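# Sort table parts into bins holding matching parts

## Task

Take each part lying on the table and place it in the bin that already contains a part identical to it; a part with no identical match in any bin must stay outside all bins. A part may be released as soon as any portion of it is inside the correct bin, but avoid letting it fall onto another part. At the end the gripper must have released everything and moved away, since anything held in place only by the robot does not count.

## Robot and tools

Robot: one 7-joint Kinova Gen3 arm carrying a Robotiq 2F-85 two-finger parallel gripper, with a camera on the wrist. Joint ranges in rad, base to hand: waist ±69.115, shoulder ±2.250, upper arm roll ±69.115, elbow ±2.580, forearm roll ±69.115, wrist pitch ±2.100, wrist roll ±69.115. Load limits in N m: the first four joints 46.9 each, forearm roll, wrist pitch and wrist roll 29.5 each. A carried part's weight adds to joint load.

Frames: the scene frame has its origin on the tabletop right below the arm base, +z upward, and +y to the left when facing along +x. The base may sit slightly tilted. The gripper frame has +z running out along the fingers and +y along the line on which the pads close. end_effector_position (metres, scene frame) is the spot midway between the pads when shut; end_effector_quat_wxyz is its orientation. Closed fingertips extend about 19 mm past that spot, open ones about 6 mm. While closing, the tips travel roughly 13 mm further from the wrist, so keep that clearance over a surface. At long reach the printed position can be somewhat wrong.

execute_actions(actions): a list of up to 15 actions run one after another. Each action is a list of 1 to 15 rows; each row is applied for one control step of 1/30 s, and if fewer than 15 rows are given the final row is repeated to fill 15 steps, so one action lasts 0.5 s. A row holds 8 numbers, each in [-1, 1]: dx, dy, dz, rx, ry, rz, position, speed. The first six are an offset, not a pose: a target relative to the gripper's measured pose at the start of that action, expressed in the gripper's own axes. Every row in an action is relative to that same starting pose, not to the row before. For the first action in a call, the start is the pose last reported in this scene. Scale: 1.0 equals 0.6 m for dx, dy, dz and 180 degrees for the rotation; rx, ry, rz together form a single rotation vector. Each control step the commanded pose is clipped to lie within 70 mm and 16 degrees of the measured pose, and the arm never continues past the last clipped pose once the action ends, so large displacements need several actions. Position is given priority over orientation when both cannot be met. An empty list just returns the current state and images.

The last two row numbers control the fingers and are absolute, not offsets. position: +1 fully open (85 mm), 0 about 41 mm, about -0.8 pads touching, -1 close until blocked. speed sets how fast the gap changes: roughly 20 mm/s at -1, 85 at 0, 150 at +1. A full close squeezes with about 190 to 235 N per pad. To hold a part, send -1 and keep sending it. To release, send a position wider than the part. For a gentle grip, open first and then close to a value just below the part's width. Fingers stay put until the position number changes by at least 0.01, but will close further (never beyond the request) if the part slips or is lost.

move(target, speed, blocking): drives the gripper on a straight path toward one target. target is a single 8-number row laid out like an execute_actions row, its first six numbers an offset in gripper axes from the pose in the most recent result that reported one; the finger numbers are sent at the outset. speed is the path's top speed in m/s, 0.002 to 0.5 (default 0.25); rotation is capped at twice that value in rad/s. A path takes 0.5 to 10 s and is cut off at 10 s. It ignores obstacles, the hand may lag, stray or overshoot the speed (especially with the arm near straight), and faster or deeper contact hits harder. blocking=false returns after 0.5 s while motion continues; until a result shows the move finished, other motion commands are rejected, so use wait or stop. The result adds a move: line with the ending (done, off_target, moving, held, fault), the distance to target, and limits: paced means the command was clipped; held means a check blocked some steps, after which the arm may surge.

wait(seconds): 0 to 10; the arm keeps its last command and a running move continues; returns early when the move ends. stop(): brakes a running move to rest (needs room; the fingers keep going). zoom_image(camera, region): enlarged view of part of a camera's latest image; camera is cam_head_left, cam_head_right, cam_high, cam_low or cam_wrist (all 672x504); region is [x0, y0, x1, y1] in pixels from the top-left, at most 504 by 504. read_manual(section): returns licence texts only ("licences"). finished_scene(scene): ends the current scene, given its number as an integer; irreversible, and the goal must already hold.

Results: a state line with position and quaternion, joint positions in URDF order, and position_measured_pct, roughly 50 minus 50 times the finger position number (0 fully open). If fingers stop short of the request below about 90, something is gripped or blocking; near 90 or slightly above the pads met on nothing or on something very thin. Hand target is the pose the controller is now heading for. pose unreachable means the clearance check (which treats any mount under the base as arm) altered or blocked the command. Action calls also list step positions, with HELD on steps that were held back. Camera calibration lines (pinhole plus radial model, OpenCV conventions) may be given, and a result lists cameras whose numbers changed.

Cautions: never push or knock anything off the table. Avoid drops, slams, hard impacts and heavy pressing. If contact torque on a joint hits its load limit, the arm halts for 10 s and the rest of the call is skipped. Holding loads heats the motors even while you are deliberating: MOTOR HOT appears from 60 °C, and at 75 °C an OVER-TEMPERATURE FAULT lets the arm sag. The simulation keeps running during your replies, holding the last command. Occasionally an outside disturbance may tug a held part or shove a loose one.

Each tool is called after "Emit:" as name(argument=value, ...) on one line, values as JSON.

## Session

Emit:
execute_actions(actions=[])

Scene clock: 0.00 s.
end_effector_position=(+0.1869, -0.1819, +0.2919) position_measured_pct=0.0 end_effector_quat_wxyz=(+0.129, -0.187, +0.969, -0.096)
Joint positions: [ 0.504 -0.51  -0.014  2.481  0.116  0.72   2.387]
Joint velocities: [-0.001  0.    -0.     0.001  0.    -0.     0.001]
Hand target: +0.187, -0.182, +0.292; +0.129, -0.187, +0.969, -0.096
camera_calibration (this result's frames):
cam_wrist: T_world_to_cam=[[-0.295382, 0.923857, -0.243388, 0.299054], [0.915404, 0.346606, 0.204695, -0.105955], [0.273469, -0.162335, -0.948083, 0.336865], [0, 0, 0, 1]] pos_world=[0.0932045, -0.184874, 0.413851]

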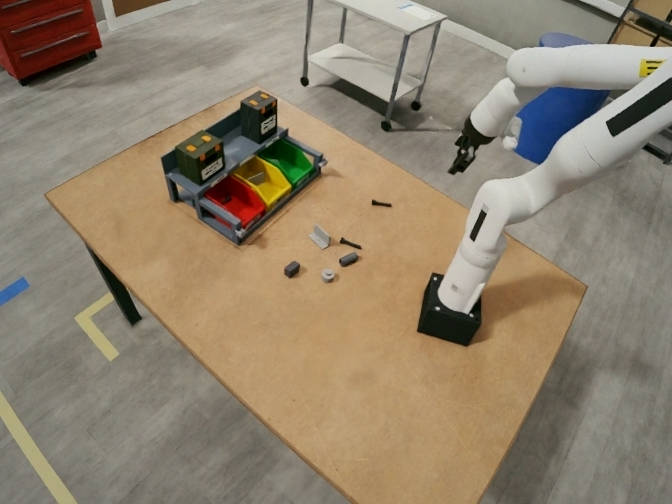

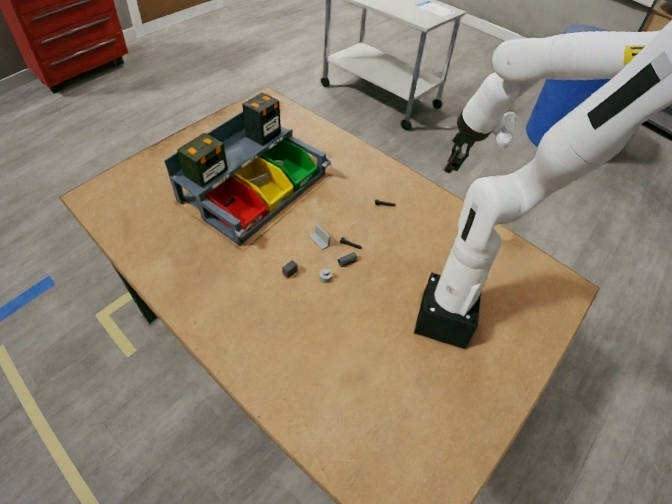

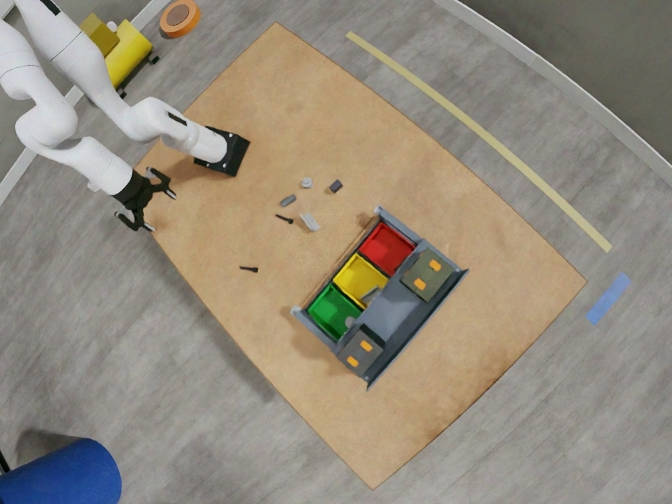

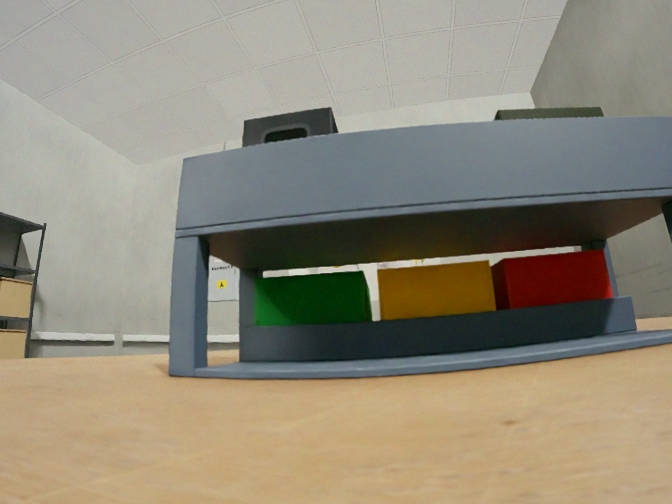

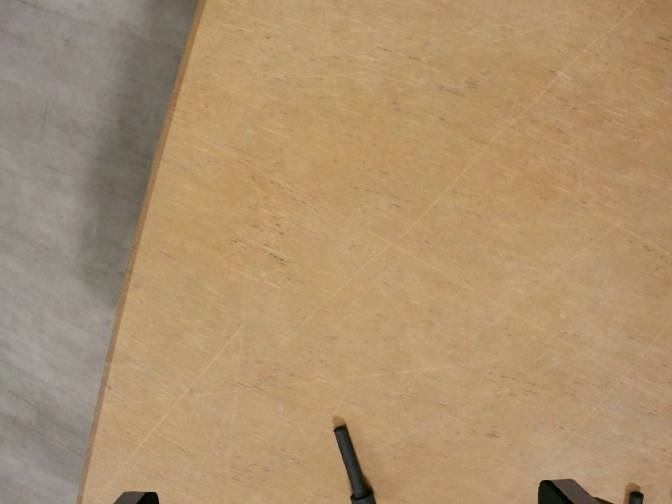

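Emit:
zoom_image(camera="cam_high", region=[230, 165, 360, 285])

Emit:
zoom_image(camera="cam_high", region=[285, 200, 435, 350])

Emit:
zoom_image(camera="cam_head_right", region=[190, 130, 340, 250])

Emit:
zoom_image(camera="cam_head_left", region=[275, 190, 400, 290])

Region (230, 165, 360, 285) of cam_high's 672x504 image, scaled by 3.877, with more detail than that image has; it fills the top 465 rows of this view, and the rest is white.

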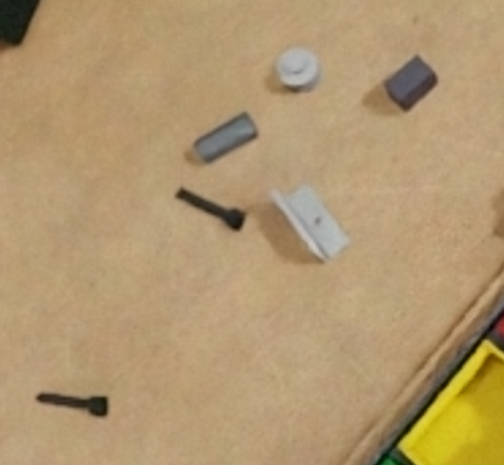

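Region (285, 200, 435, 350) of cam_high's 672x504 image, scaled by 3.360, with more detail than that image has.

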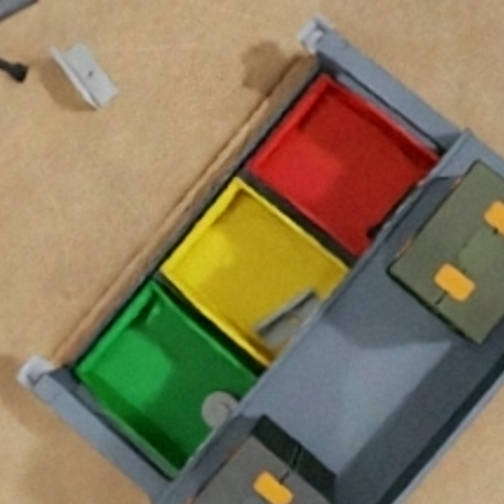

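Region (190, 130, 340, 250) of cam_head_right's 672x504 image, scaled by 3.360, with more detail than that image has; it fills the top 403 rows of this view, and the rest is white.

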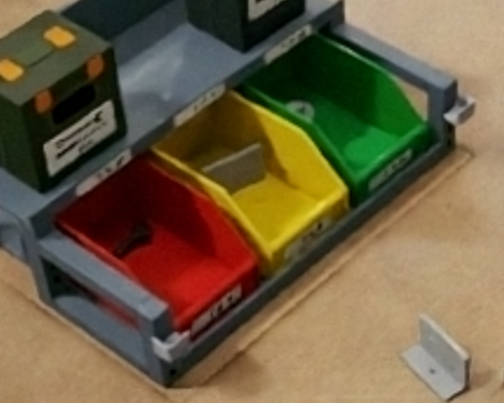

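Region (275, 190, 400, 290) of cam_head_left's 672x504 image, scaled by 4.032, with more detail than that image has; it fills the top 403 rows of this view, and the rest is white.

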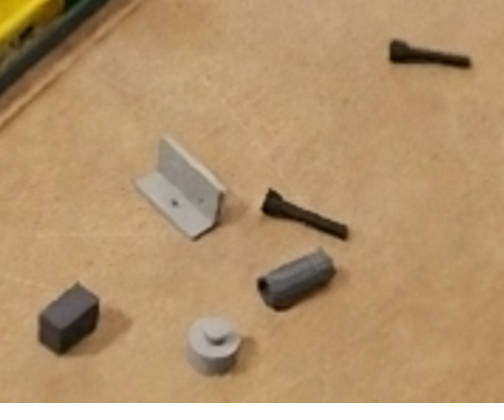

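Emit:
move(target=[-0.1833,-0.0342,0.352,-0.0862,0.0568,-0.1,-0.2,0], speed=0.3)

Scene clock: 7.73 s.
end_effector_position=(+0.3532, -0.1873, +0.1198) position_measured_pct=59.9 end_effector_quat_wxyz=(-0.000, -0.341, +0.940, -0.000)
Joint positions: [ 0.384  0.448 -0.097  2.121  0.362  0.493  2.25 ]
Joint velocities: [-0.002  0.007  0.    -0.002  0.001  0.    -0.002]
Hand target: +0.353, -0.187, +0.120; -0.000, -0.342, +0.940, -0.000
Off the commanded pose: 0.000 m, 0 deg.
move: done; limits=paced
camera_calibration (this result's frames):
cam_wrist: T_world_to_cam=[[-0.609872, 0.792248, -0.0199871, 0.370904], [0.79249, 0.609542, -0.0204659, -0.101389], [-0.00403107, -0.0283212, -0.999591, 0.256634], [0, 0, 0, 1]] pos_world=[0.307588, -0.224779, 0.261867]

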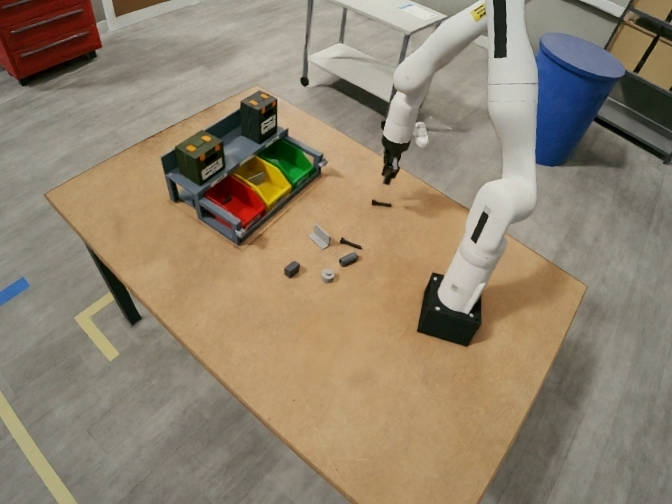

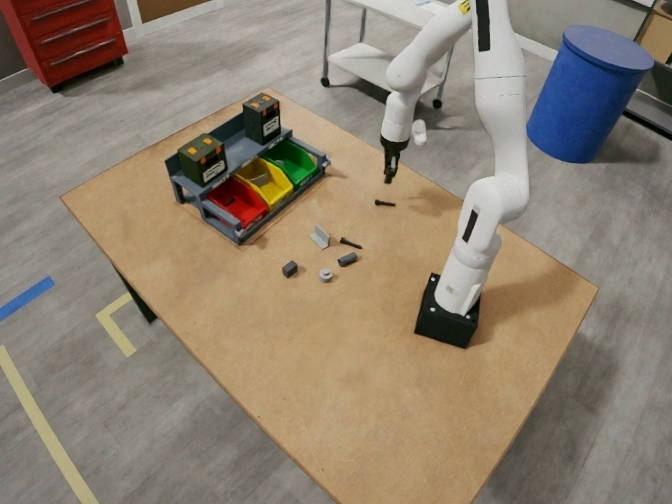

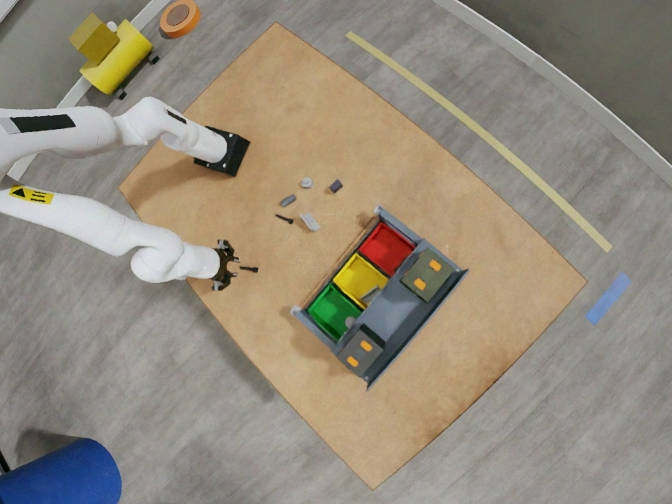

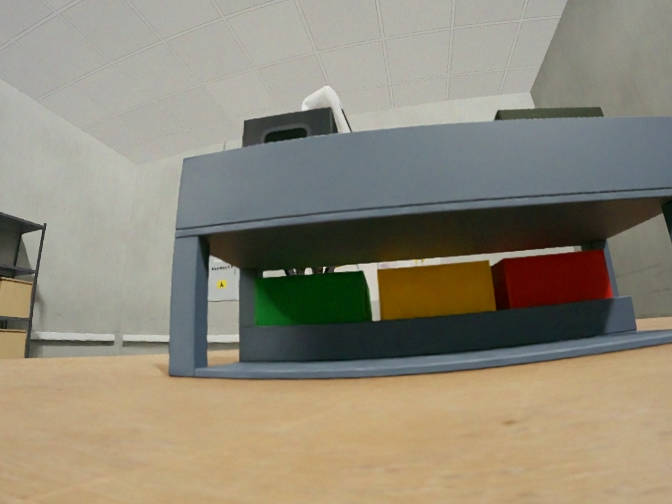

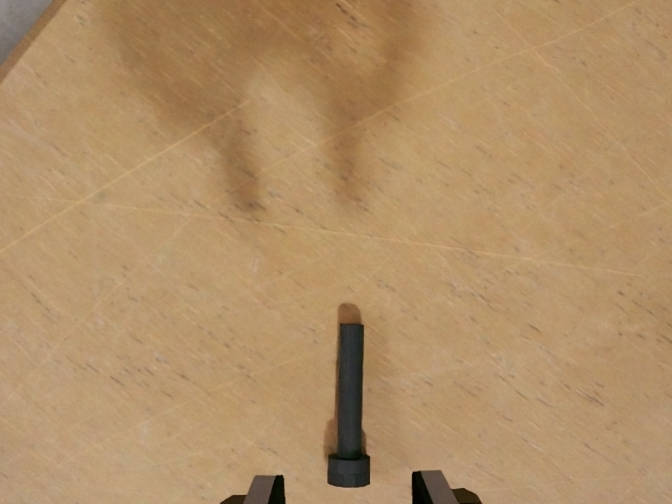

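Emit:
move(target=[0,0.002,0.156,0,0,0.017,-0.2,0], speed=0.15)

Emit:
zoom_image(camera="cam_wrist", region=[200, 304, 500, 504])

Emit:
zoom_image(camera="cam_head_left", region=[350, 170, 410, 225])

Scene clock: 10.17 s.
end_effector_position=(+0.3525, -0.1870, +0.0261) position_measured_pct=59.9 end_effector_quat_wxyz=(-0.000, -0.316, +0.949, -0.001)
Joint positions: [0.304 0.697 0.051 2.149 0.462 0.203 2.103]
Joint velocities: [-0.004  0.006  0.002  0.001  0.002 -0.003 -0.004]
Hand target: +0.352, -0.187, +0.026; -0.000, -0.316, +0.949, -0.001
Off the commanded pose: 0.001 m, 0 deg.
move: done
camera_calibration (this result's frames):
cam_wrist: T_world_to_cam=[[-0.566221, 0.823986, -0.0210088, 0.359012], [0.824237, 0.565866, -0.0207205, -0.122329], [-0.00518522, -0.0290486, -0.999565, 0.163285], [0, 0, 0, 1]] pos_world=[0.304955, -0.221855, 0.168222]

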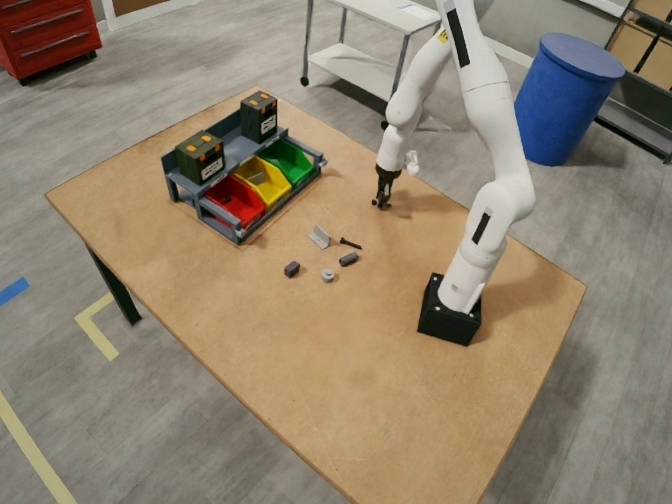

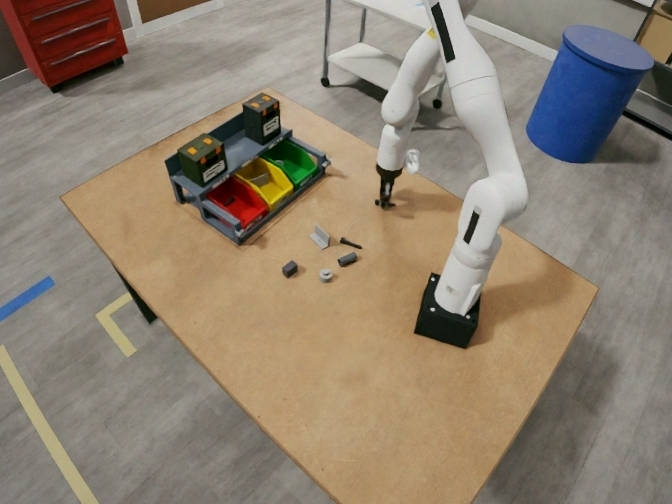

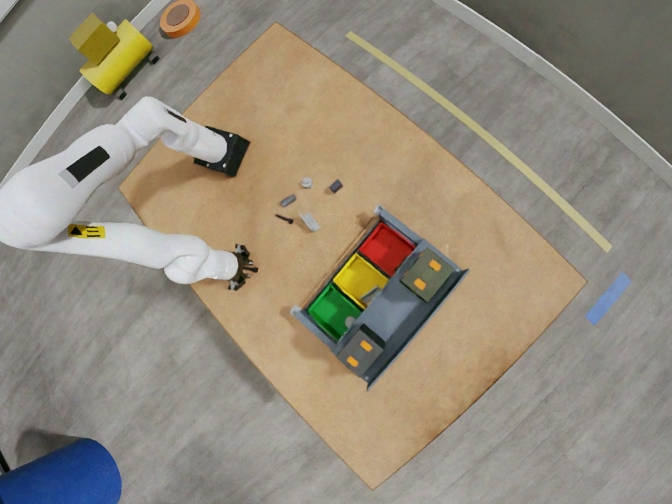

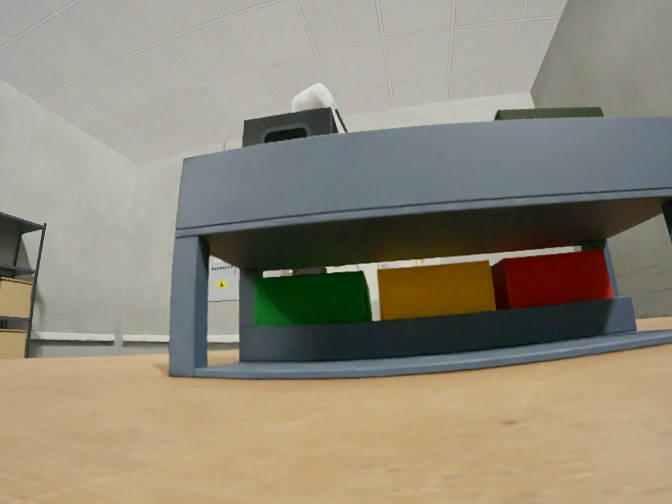

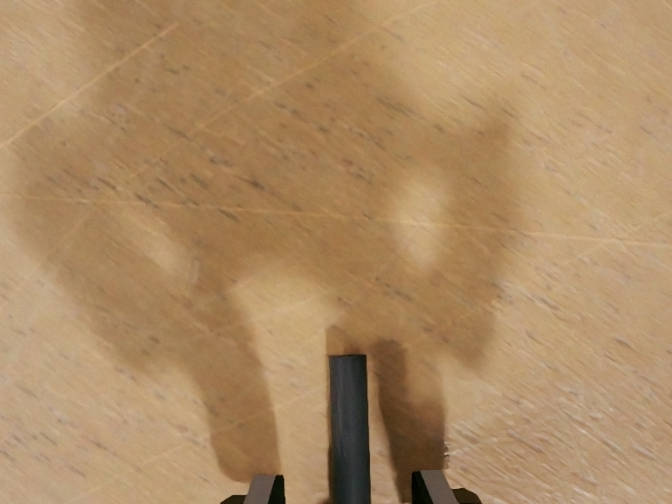

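Region (200, 304, 500, 504) of cam_wrist's 672x504 image, scaled by 1.680.

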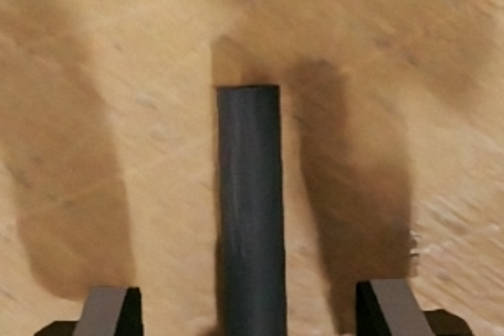

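Region (350, 170, 410, 225) of cam_head_left's 672x504 image, scaled by 8.400, with more detail than that image has; it fills the top 462 rows of this view, and the rest is white.

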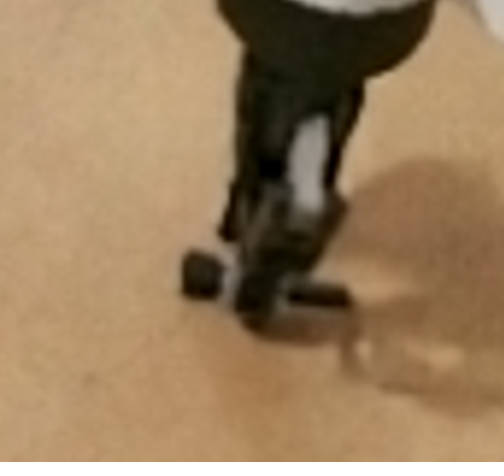

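Emit:
execute_actions(actions=[[[0,0.001,0.0015,0,0,0,-0.4,0],[0,0.001,0.003,0,0,0,-0.4,0],[0,0.001,0.0045,0,0,0,-0.4,0],[0,0.001,0.006,0,0,0,-0.4,0],[0,0.001,0.0075,0,0,0,-0.4,0],[0,0.001,0.009,0,0,0,-0.4,0],[0,0.001,0.0105,0,0,0,-0.4,0],[0,0.001,0.012,0,0,0,-0.4,0],[0,0.001,0.0128,0,0,0,-0.4,0]]])

Emit:
zoom_image(camera="cam_head_left", region=[350, 170, 410, 225])

Scene clock: 13.20 s.
end_effector_position=(+0.3523, -0.1867, +0.0188) position_measured_pct=69.8 end_effector_quat_wxyz=(+0.000, -0.316, +0.949, -0.001)
Joint positions: [0.297 0.718 0.065 2.15  0.466 0.179 2.097]
Joint velocities: [-0.003  0.008  0.003  0.     0.001 -0.007 -0.003]
Hand target: +0.352, -0.187, +0.018; -0.000, -0.316, +0.949, -0.001
Off the commanded pose: 0.000 m, 0 deg.
Step readings (end_effector_position):
0: (+0.3525, -0.1868, +0.0259)
1: (+0.3524, -0.1867, +0.0258)
2: (+0.3523, -0.1866, +0.0255)
4: (+0.3522, -0.1864, +0.0244)
8: (+0.3521, -0.1865, +0.0214)
15: end_effector_position above
camera_calibration (this result's frames):
cam_wrist: T_world_to_cam=[[-0.566013, 0.82412, -0.0213567, 0.358412], [0.824382, 0.56566, -0.0205519, -0.122527], [-0.00485659, -0.0292388, -0.999561, 0.155783], [0, 0, 0, 1]] pos_world=[0.304631, -0.221511, 0.160851]

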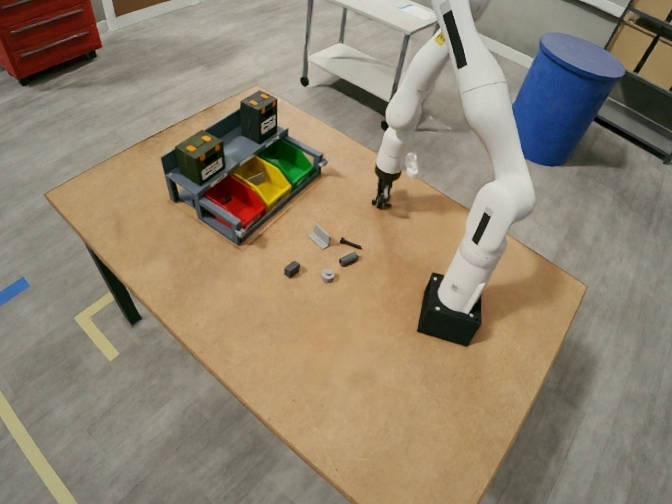

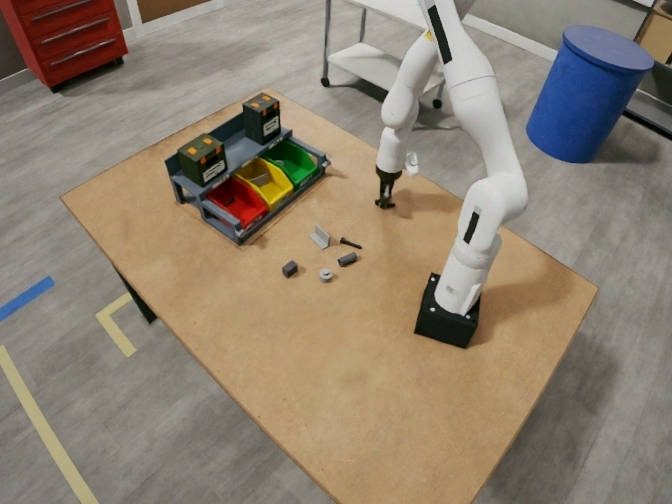

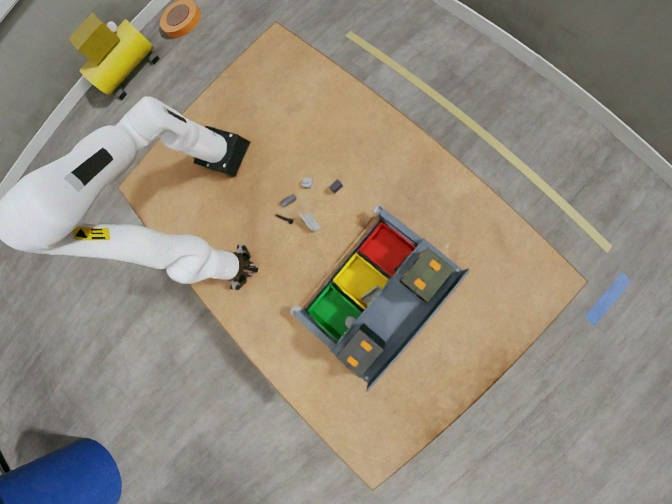

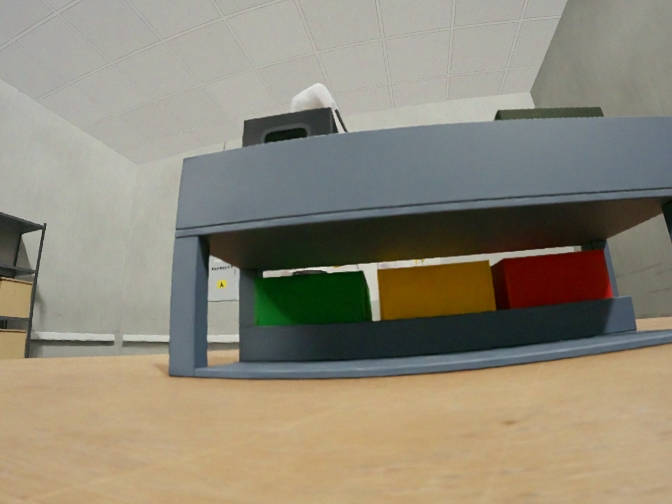

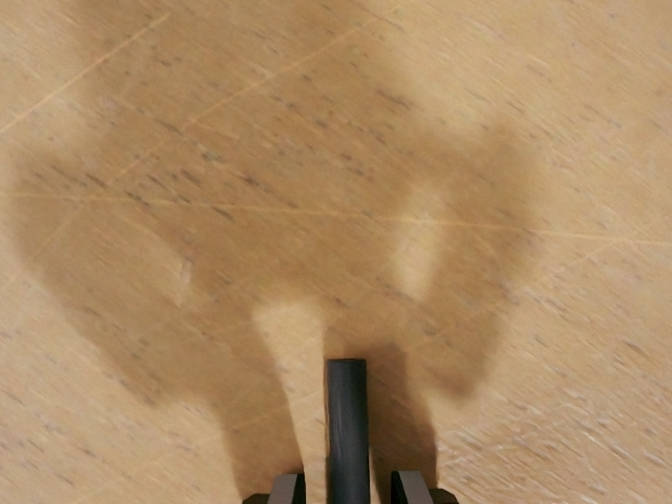

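Region (350, 170, 410, 225) of cam_head_left's 672x504 image, scaled by 8.400, with more detail than that image has; it fills the top 462 rows of this view, and the rest is white.

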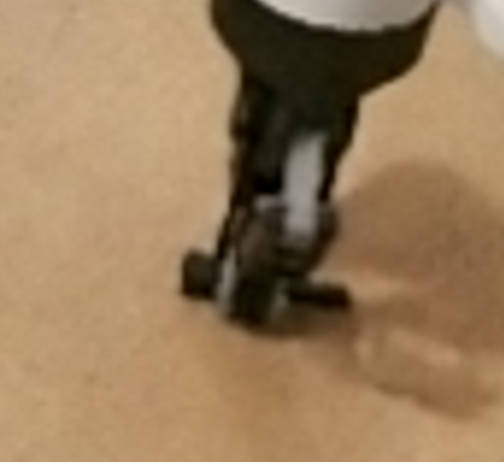

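Emit:
execute_actions(actions=[[[0,0,0.002,0,0,0,-0.4,0],[0,0,0.003,0,0,0,-0.4,0],[0,0,0.0035,0,0,0,-0.4,0],[0,0,0.0035,0,0,0,-0.4,0],[0,0,0.0035,0,0,0,-0.4,0],[0,0,0.0035,0,0,0,-0.4,0],[0,0,0.0035,0,0,0,-0.4,0],[0,0,0.0035,0,0,0,-1,0]]])

Emit:
wait(seconds=0.2)

Scene clock: 14.47 s.
end_effector_position=(+0.3523, -0.1856, +0.0186) position_measured_pct=84.1 end_effector_quat_wxyz=(+0.001, -0.317, +0.949, -0.001)
Joint positions: [0.293 0.718 0.066 2.152 0.466 0.176 2.096]
Joint velocities: [-0.001 -0.005  0.002 -0.    -0.001 -0.    -0.001]
Hand target: +0.352, -0.187, +0.017; +0.000, -0.316, +0.949, -0.001
Off the commanded pose: 0.002 m, 0 deg.
Step readings (end_effector_position):
0: (+0.3522, -0.1866, +0.0184)
1: (+0.3522, -0.1866, +0.0183)
2: (+0.3522, -0.1866, +0.0183)
4: (+0.3522, -0.1866, +0.0183)
8: (+0.3521, -0.1865, +0.0183)
15: end_effector_position above
camera_calibration (this result's frames):
cam_wrist: T_world_to_cam=[[-0.567504, 0.823084, -0.0217079, 0.357863], [0.823363, 0.567187, -0.0193083, -0.122592], [-0.00357991, -0.028831, -0.999578, 0.155239], [0, 0, 0, 1]] pos_world=[0.304583, -0.220543, 0.160574]

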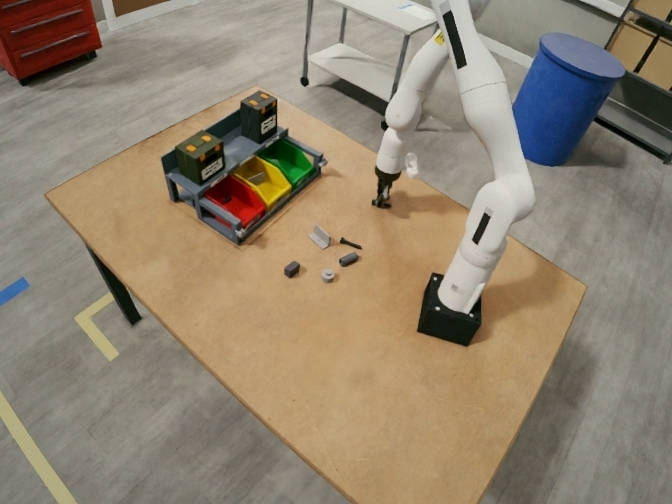

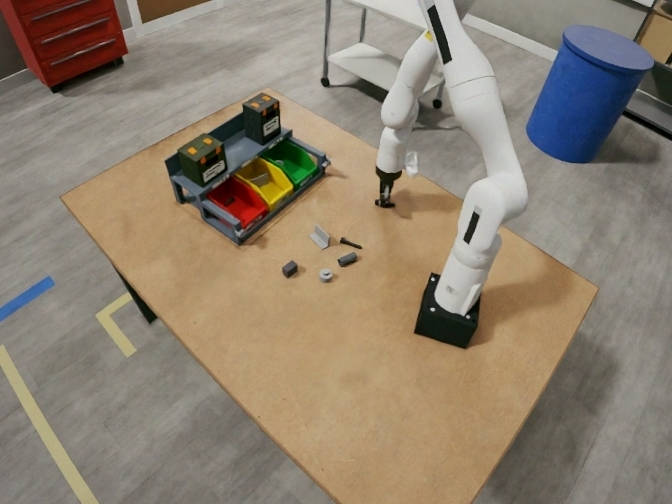

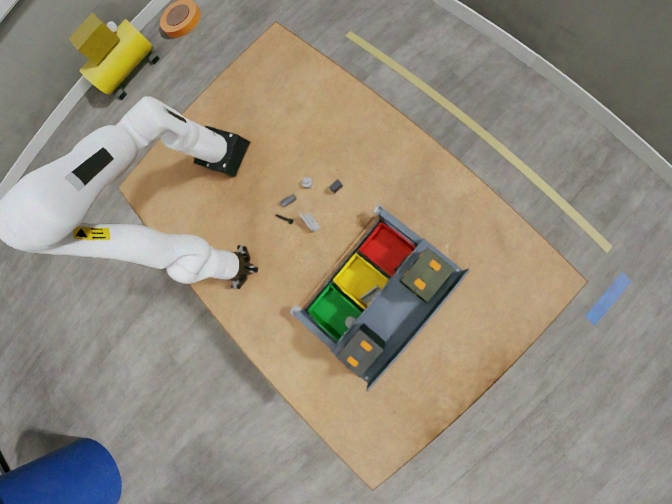

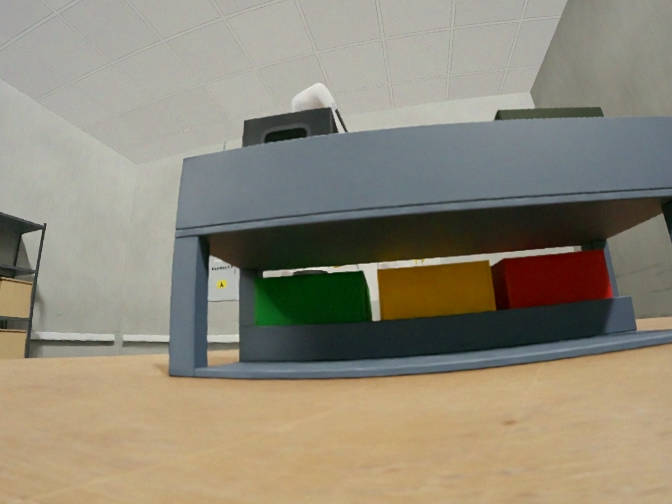

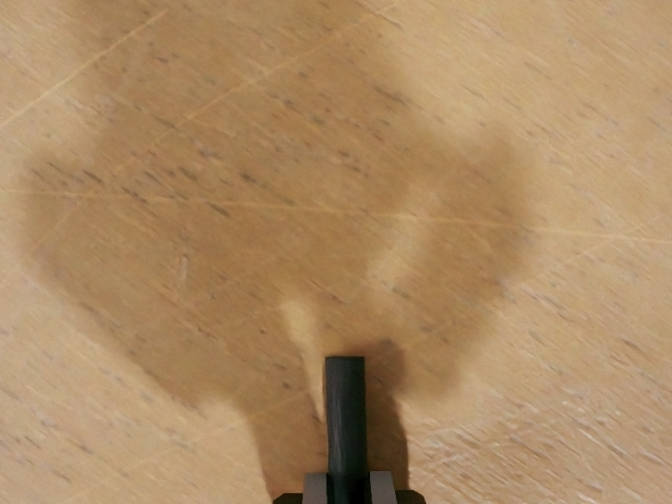

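Scene clock: 14.67 s.
end_effector_position=(+0.3524, -0.1857, +0.0186) position_measured_pct=86.5 end_effector_quat_wxyz=(+0.001, -0.317, +0.949, -0.001)
Joint positions: [0.293 0.718 0.066 2.152 0.466 0.175 2.096]
Joint velocities: [-0.001  0.001  0.     0.001  0.    -0.     0.001]
Hand target: +0.352, -0.187, +0.017; +0.000, -0.316, +0.949, -0.001
Off the commanded pose: 0.002 m, 0 deg.
wait: 0.20 s; no rest
camera_calibration (this result's frames):
cam_wrist: T_world_to_cam=[[-0.567433, 0.823124, -0.0220427, 0.358008], [0.823413, 0.567119, -0.0191545, -0.122664], [-0.00326575, -0.0290191, -0.999574, 0.155155], [0, 0, 0, 1]] pos_world=[0.304655, -0.220618, 0.160631]

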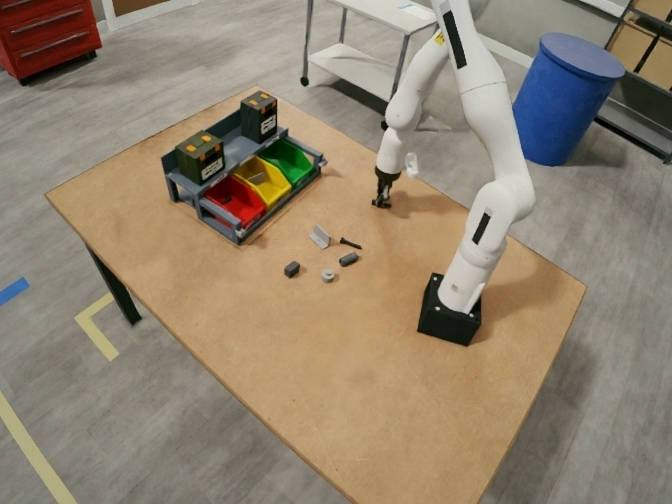

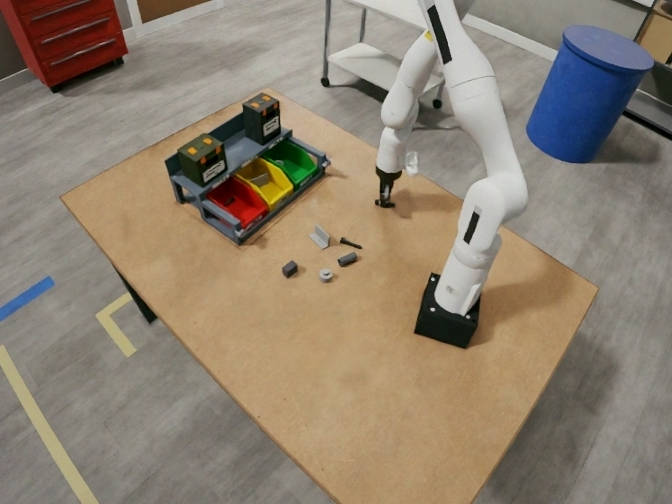

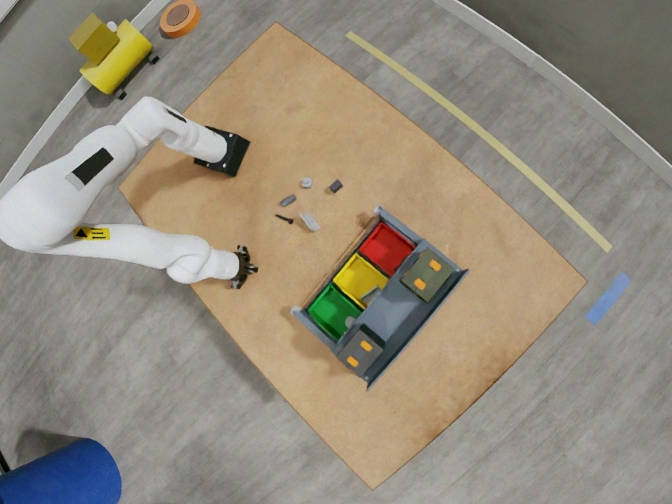

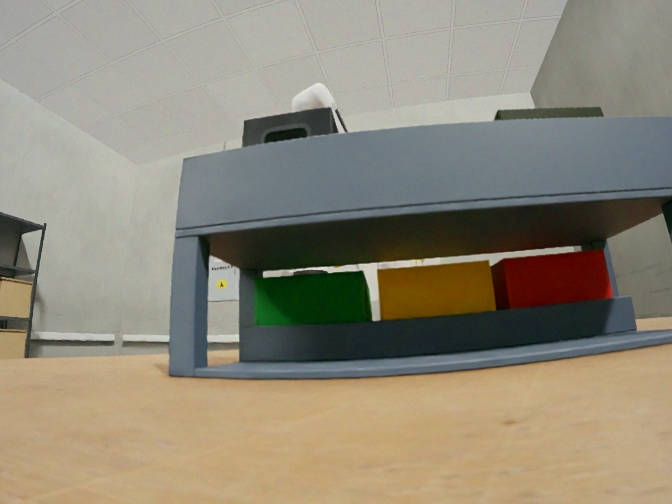

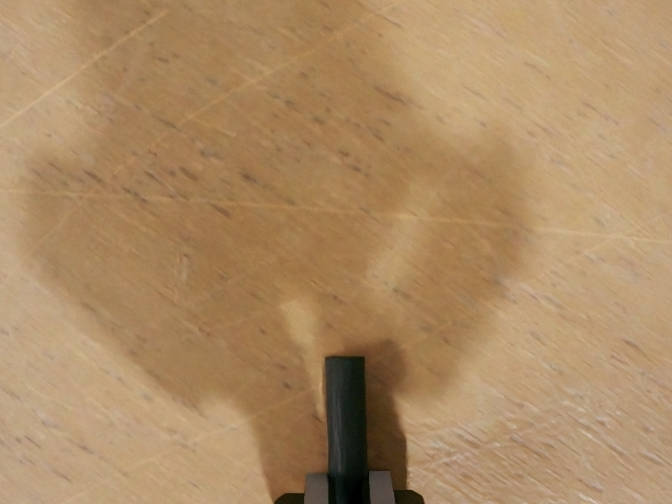

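Emit:
move(target=[-0.6745,0.2143,-0.235,0,0,-0.314,-1,0], speed=0.3)

Scene clock: 18.40 s.
end_effector_position=(+0.5966, +0.1613, +0.1606) position_measured_pct=86.5 end_effector_quat_wxyz=(-0.000, +0.728, -0.686, +0.001)
Joint positions: [-0.267  0.919 -0.308  1.129  0.449  1.164  2.549]
Joint velocities: [-0.005  0.017  0.    -0.022 -0.002  0.017  0.007]
Hand target: +0.597, +0.162, +0.160; +0.000, +0.728, -0.685, +0.001
Off the commanded pose: 0.002 m, 0 deg.
move: done
camera_calibration (this result's frames):
cam_wrist: T_world_to_cam=[[-0.999592, -0.01899, -0.0213422, 0.60761], [-0.0185402, 0.999606, -0.0210785, -0.0848924], [0.0217341, -0.0206742, -0.99955, 0.291618], [0, 0, 0, 1]] pos_world=[0.59945, 0.102426, 0.302665]

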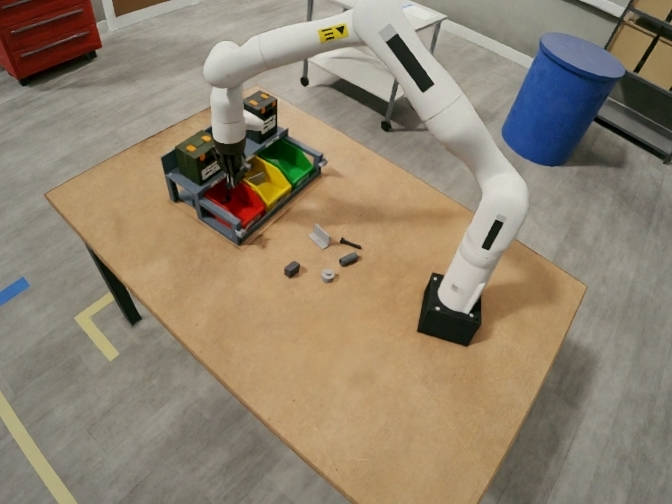

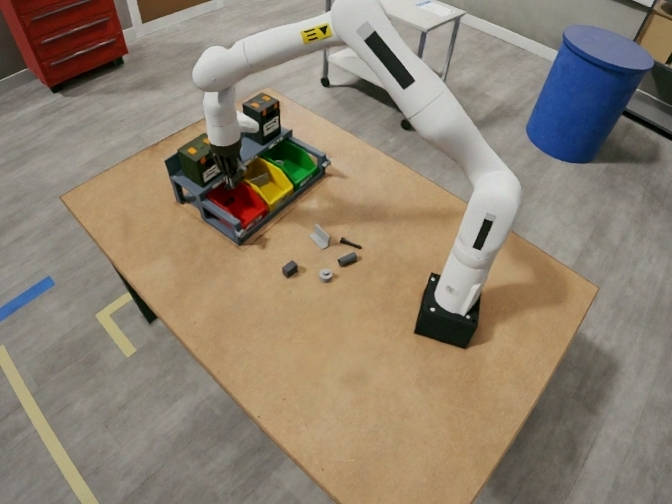

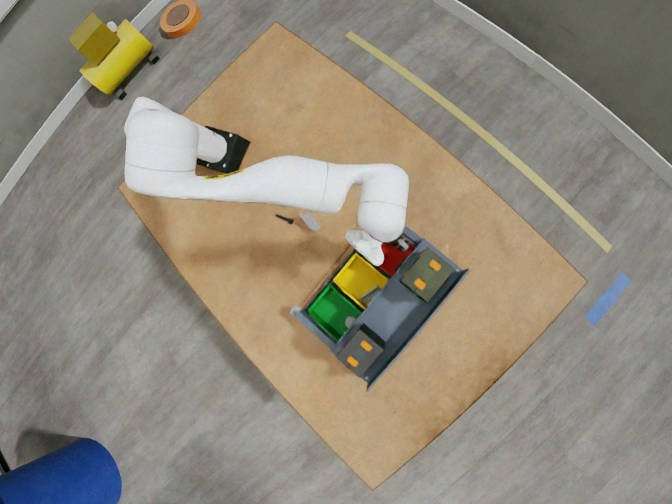

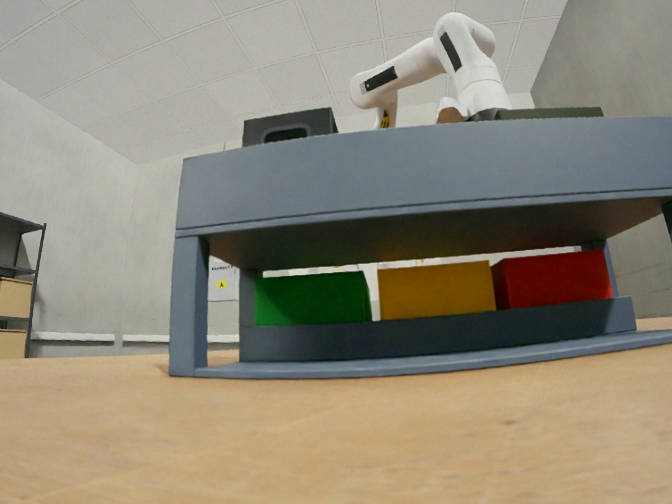

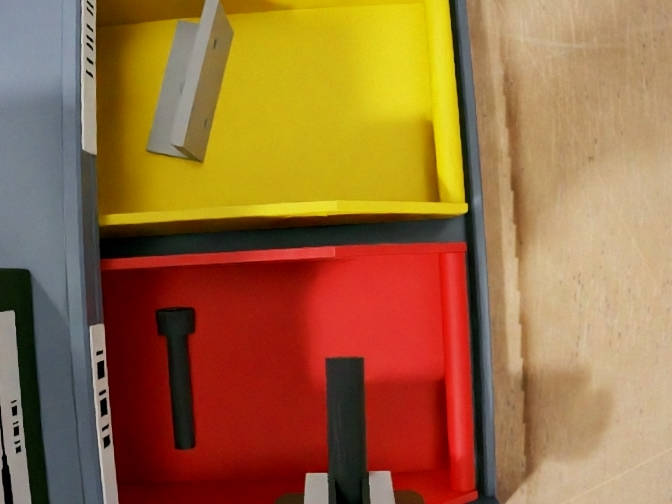

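Emit:
move(target=[0.01,-0.022,0.205,0.083,0,0,-1,0], speed=0.15)

Emit:
zoom_image(camera="cam_head_left", region=[180, 130, 300, 250])

Scene clock: 21.80 s.
end_effector_position=(+0.6114, +0.1549, +0.0374) position_measured_pct=86.5 end_effector_quat_wxyz=(-0.095, +0.721, -0.680, +0.091)
Joint positions: [-0.335  0.992 -0.109  1.48   0.725  0.523  2.224]
Joint velocities: [-0.014  0.002  0.01   0.008  0.008 -0.014 -0.016]
Hand target: +0.611, +0.155, +0.037; -0.095, +0.721, -0.680, +0.091
Off the commanded pose: 0.001 m, 0 deg.
move: done
camera_calibration (this result's frames):
cam_wrist: T_world_to_cam=[[-0.960289, -0.0155204, -0.278575, 0.604657], [-0.01297, 0.999855, -0.0109958, -0.0846331], [0.278705, -0.00694606, -0.960352, 0.00736286], [0, 0, 0, 1]] pos_world=[0.577496, 0.0940565, 0.174583]

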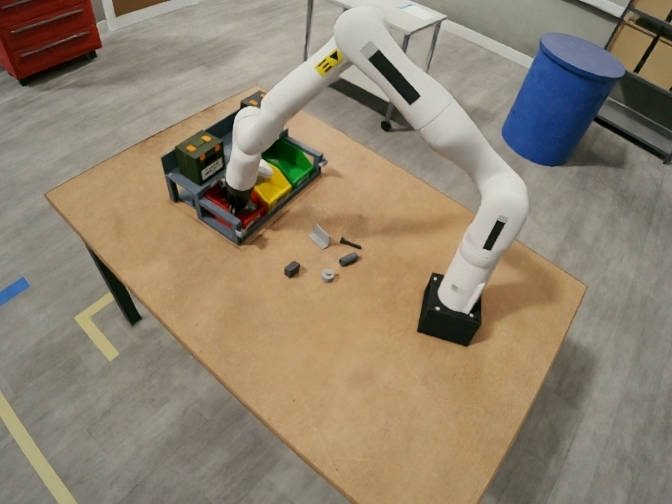

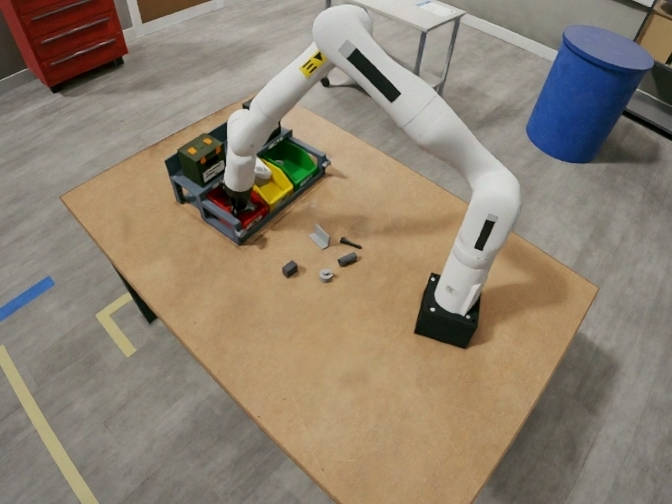

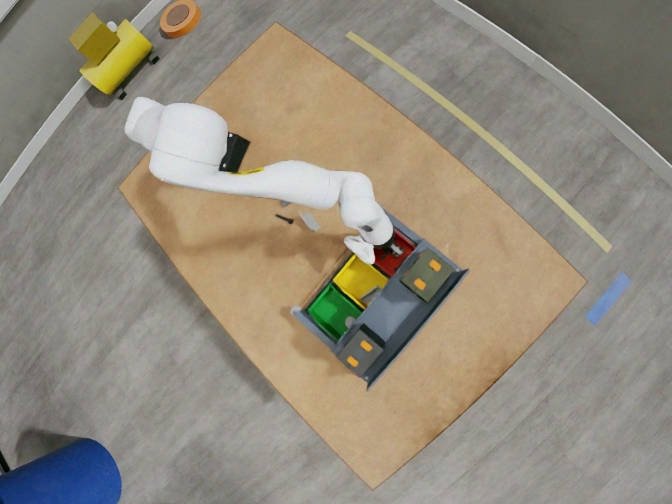

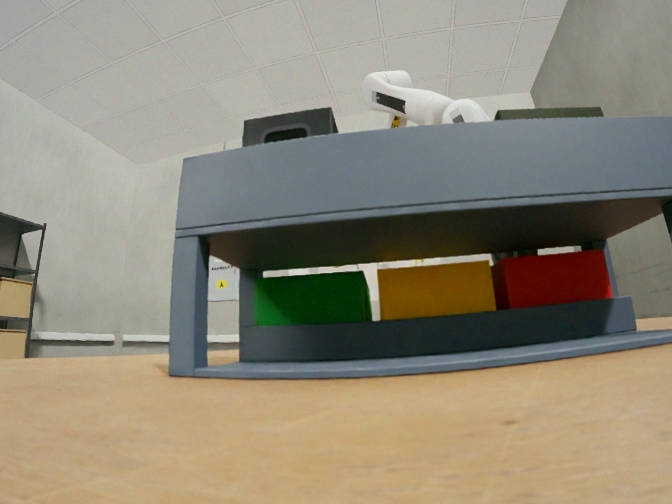

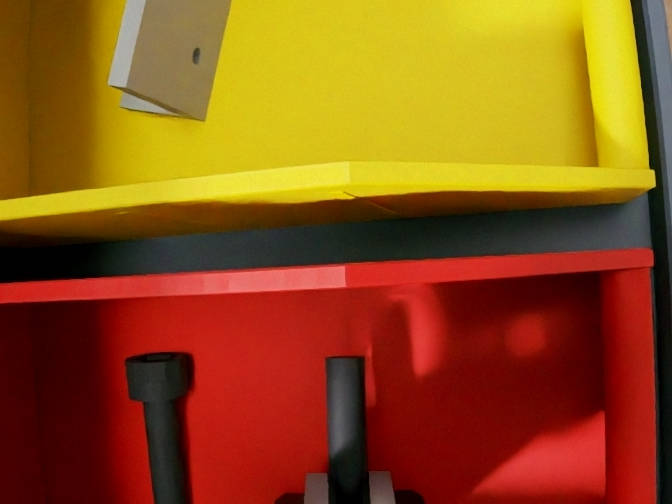

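Region (180, 130, 300, 250) of cam_head_left's 672x504 image, scaled by 4.200, with more detail than that image has.

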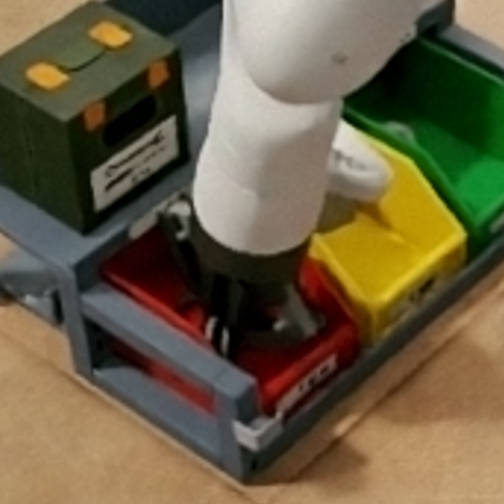

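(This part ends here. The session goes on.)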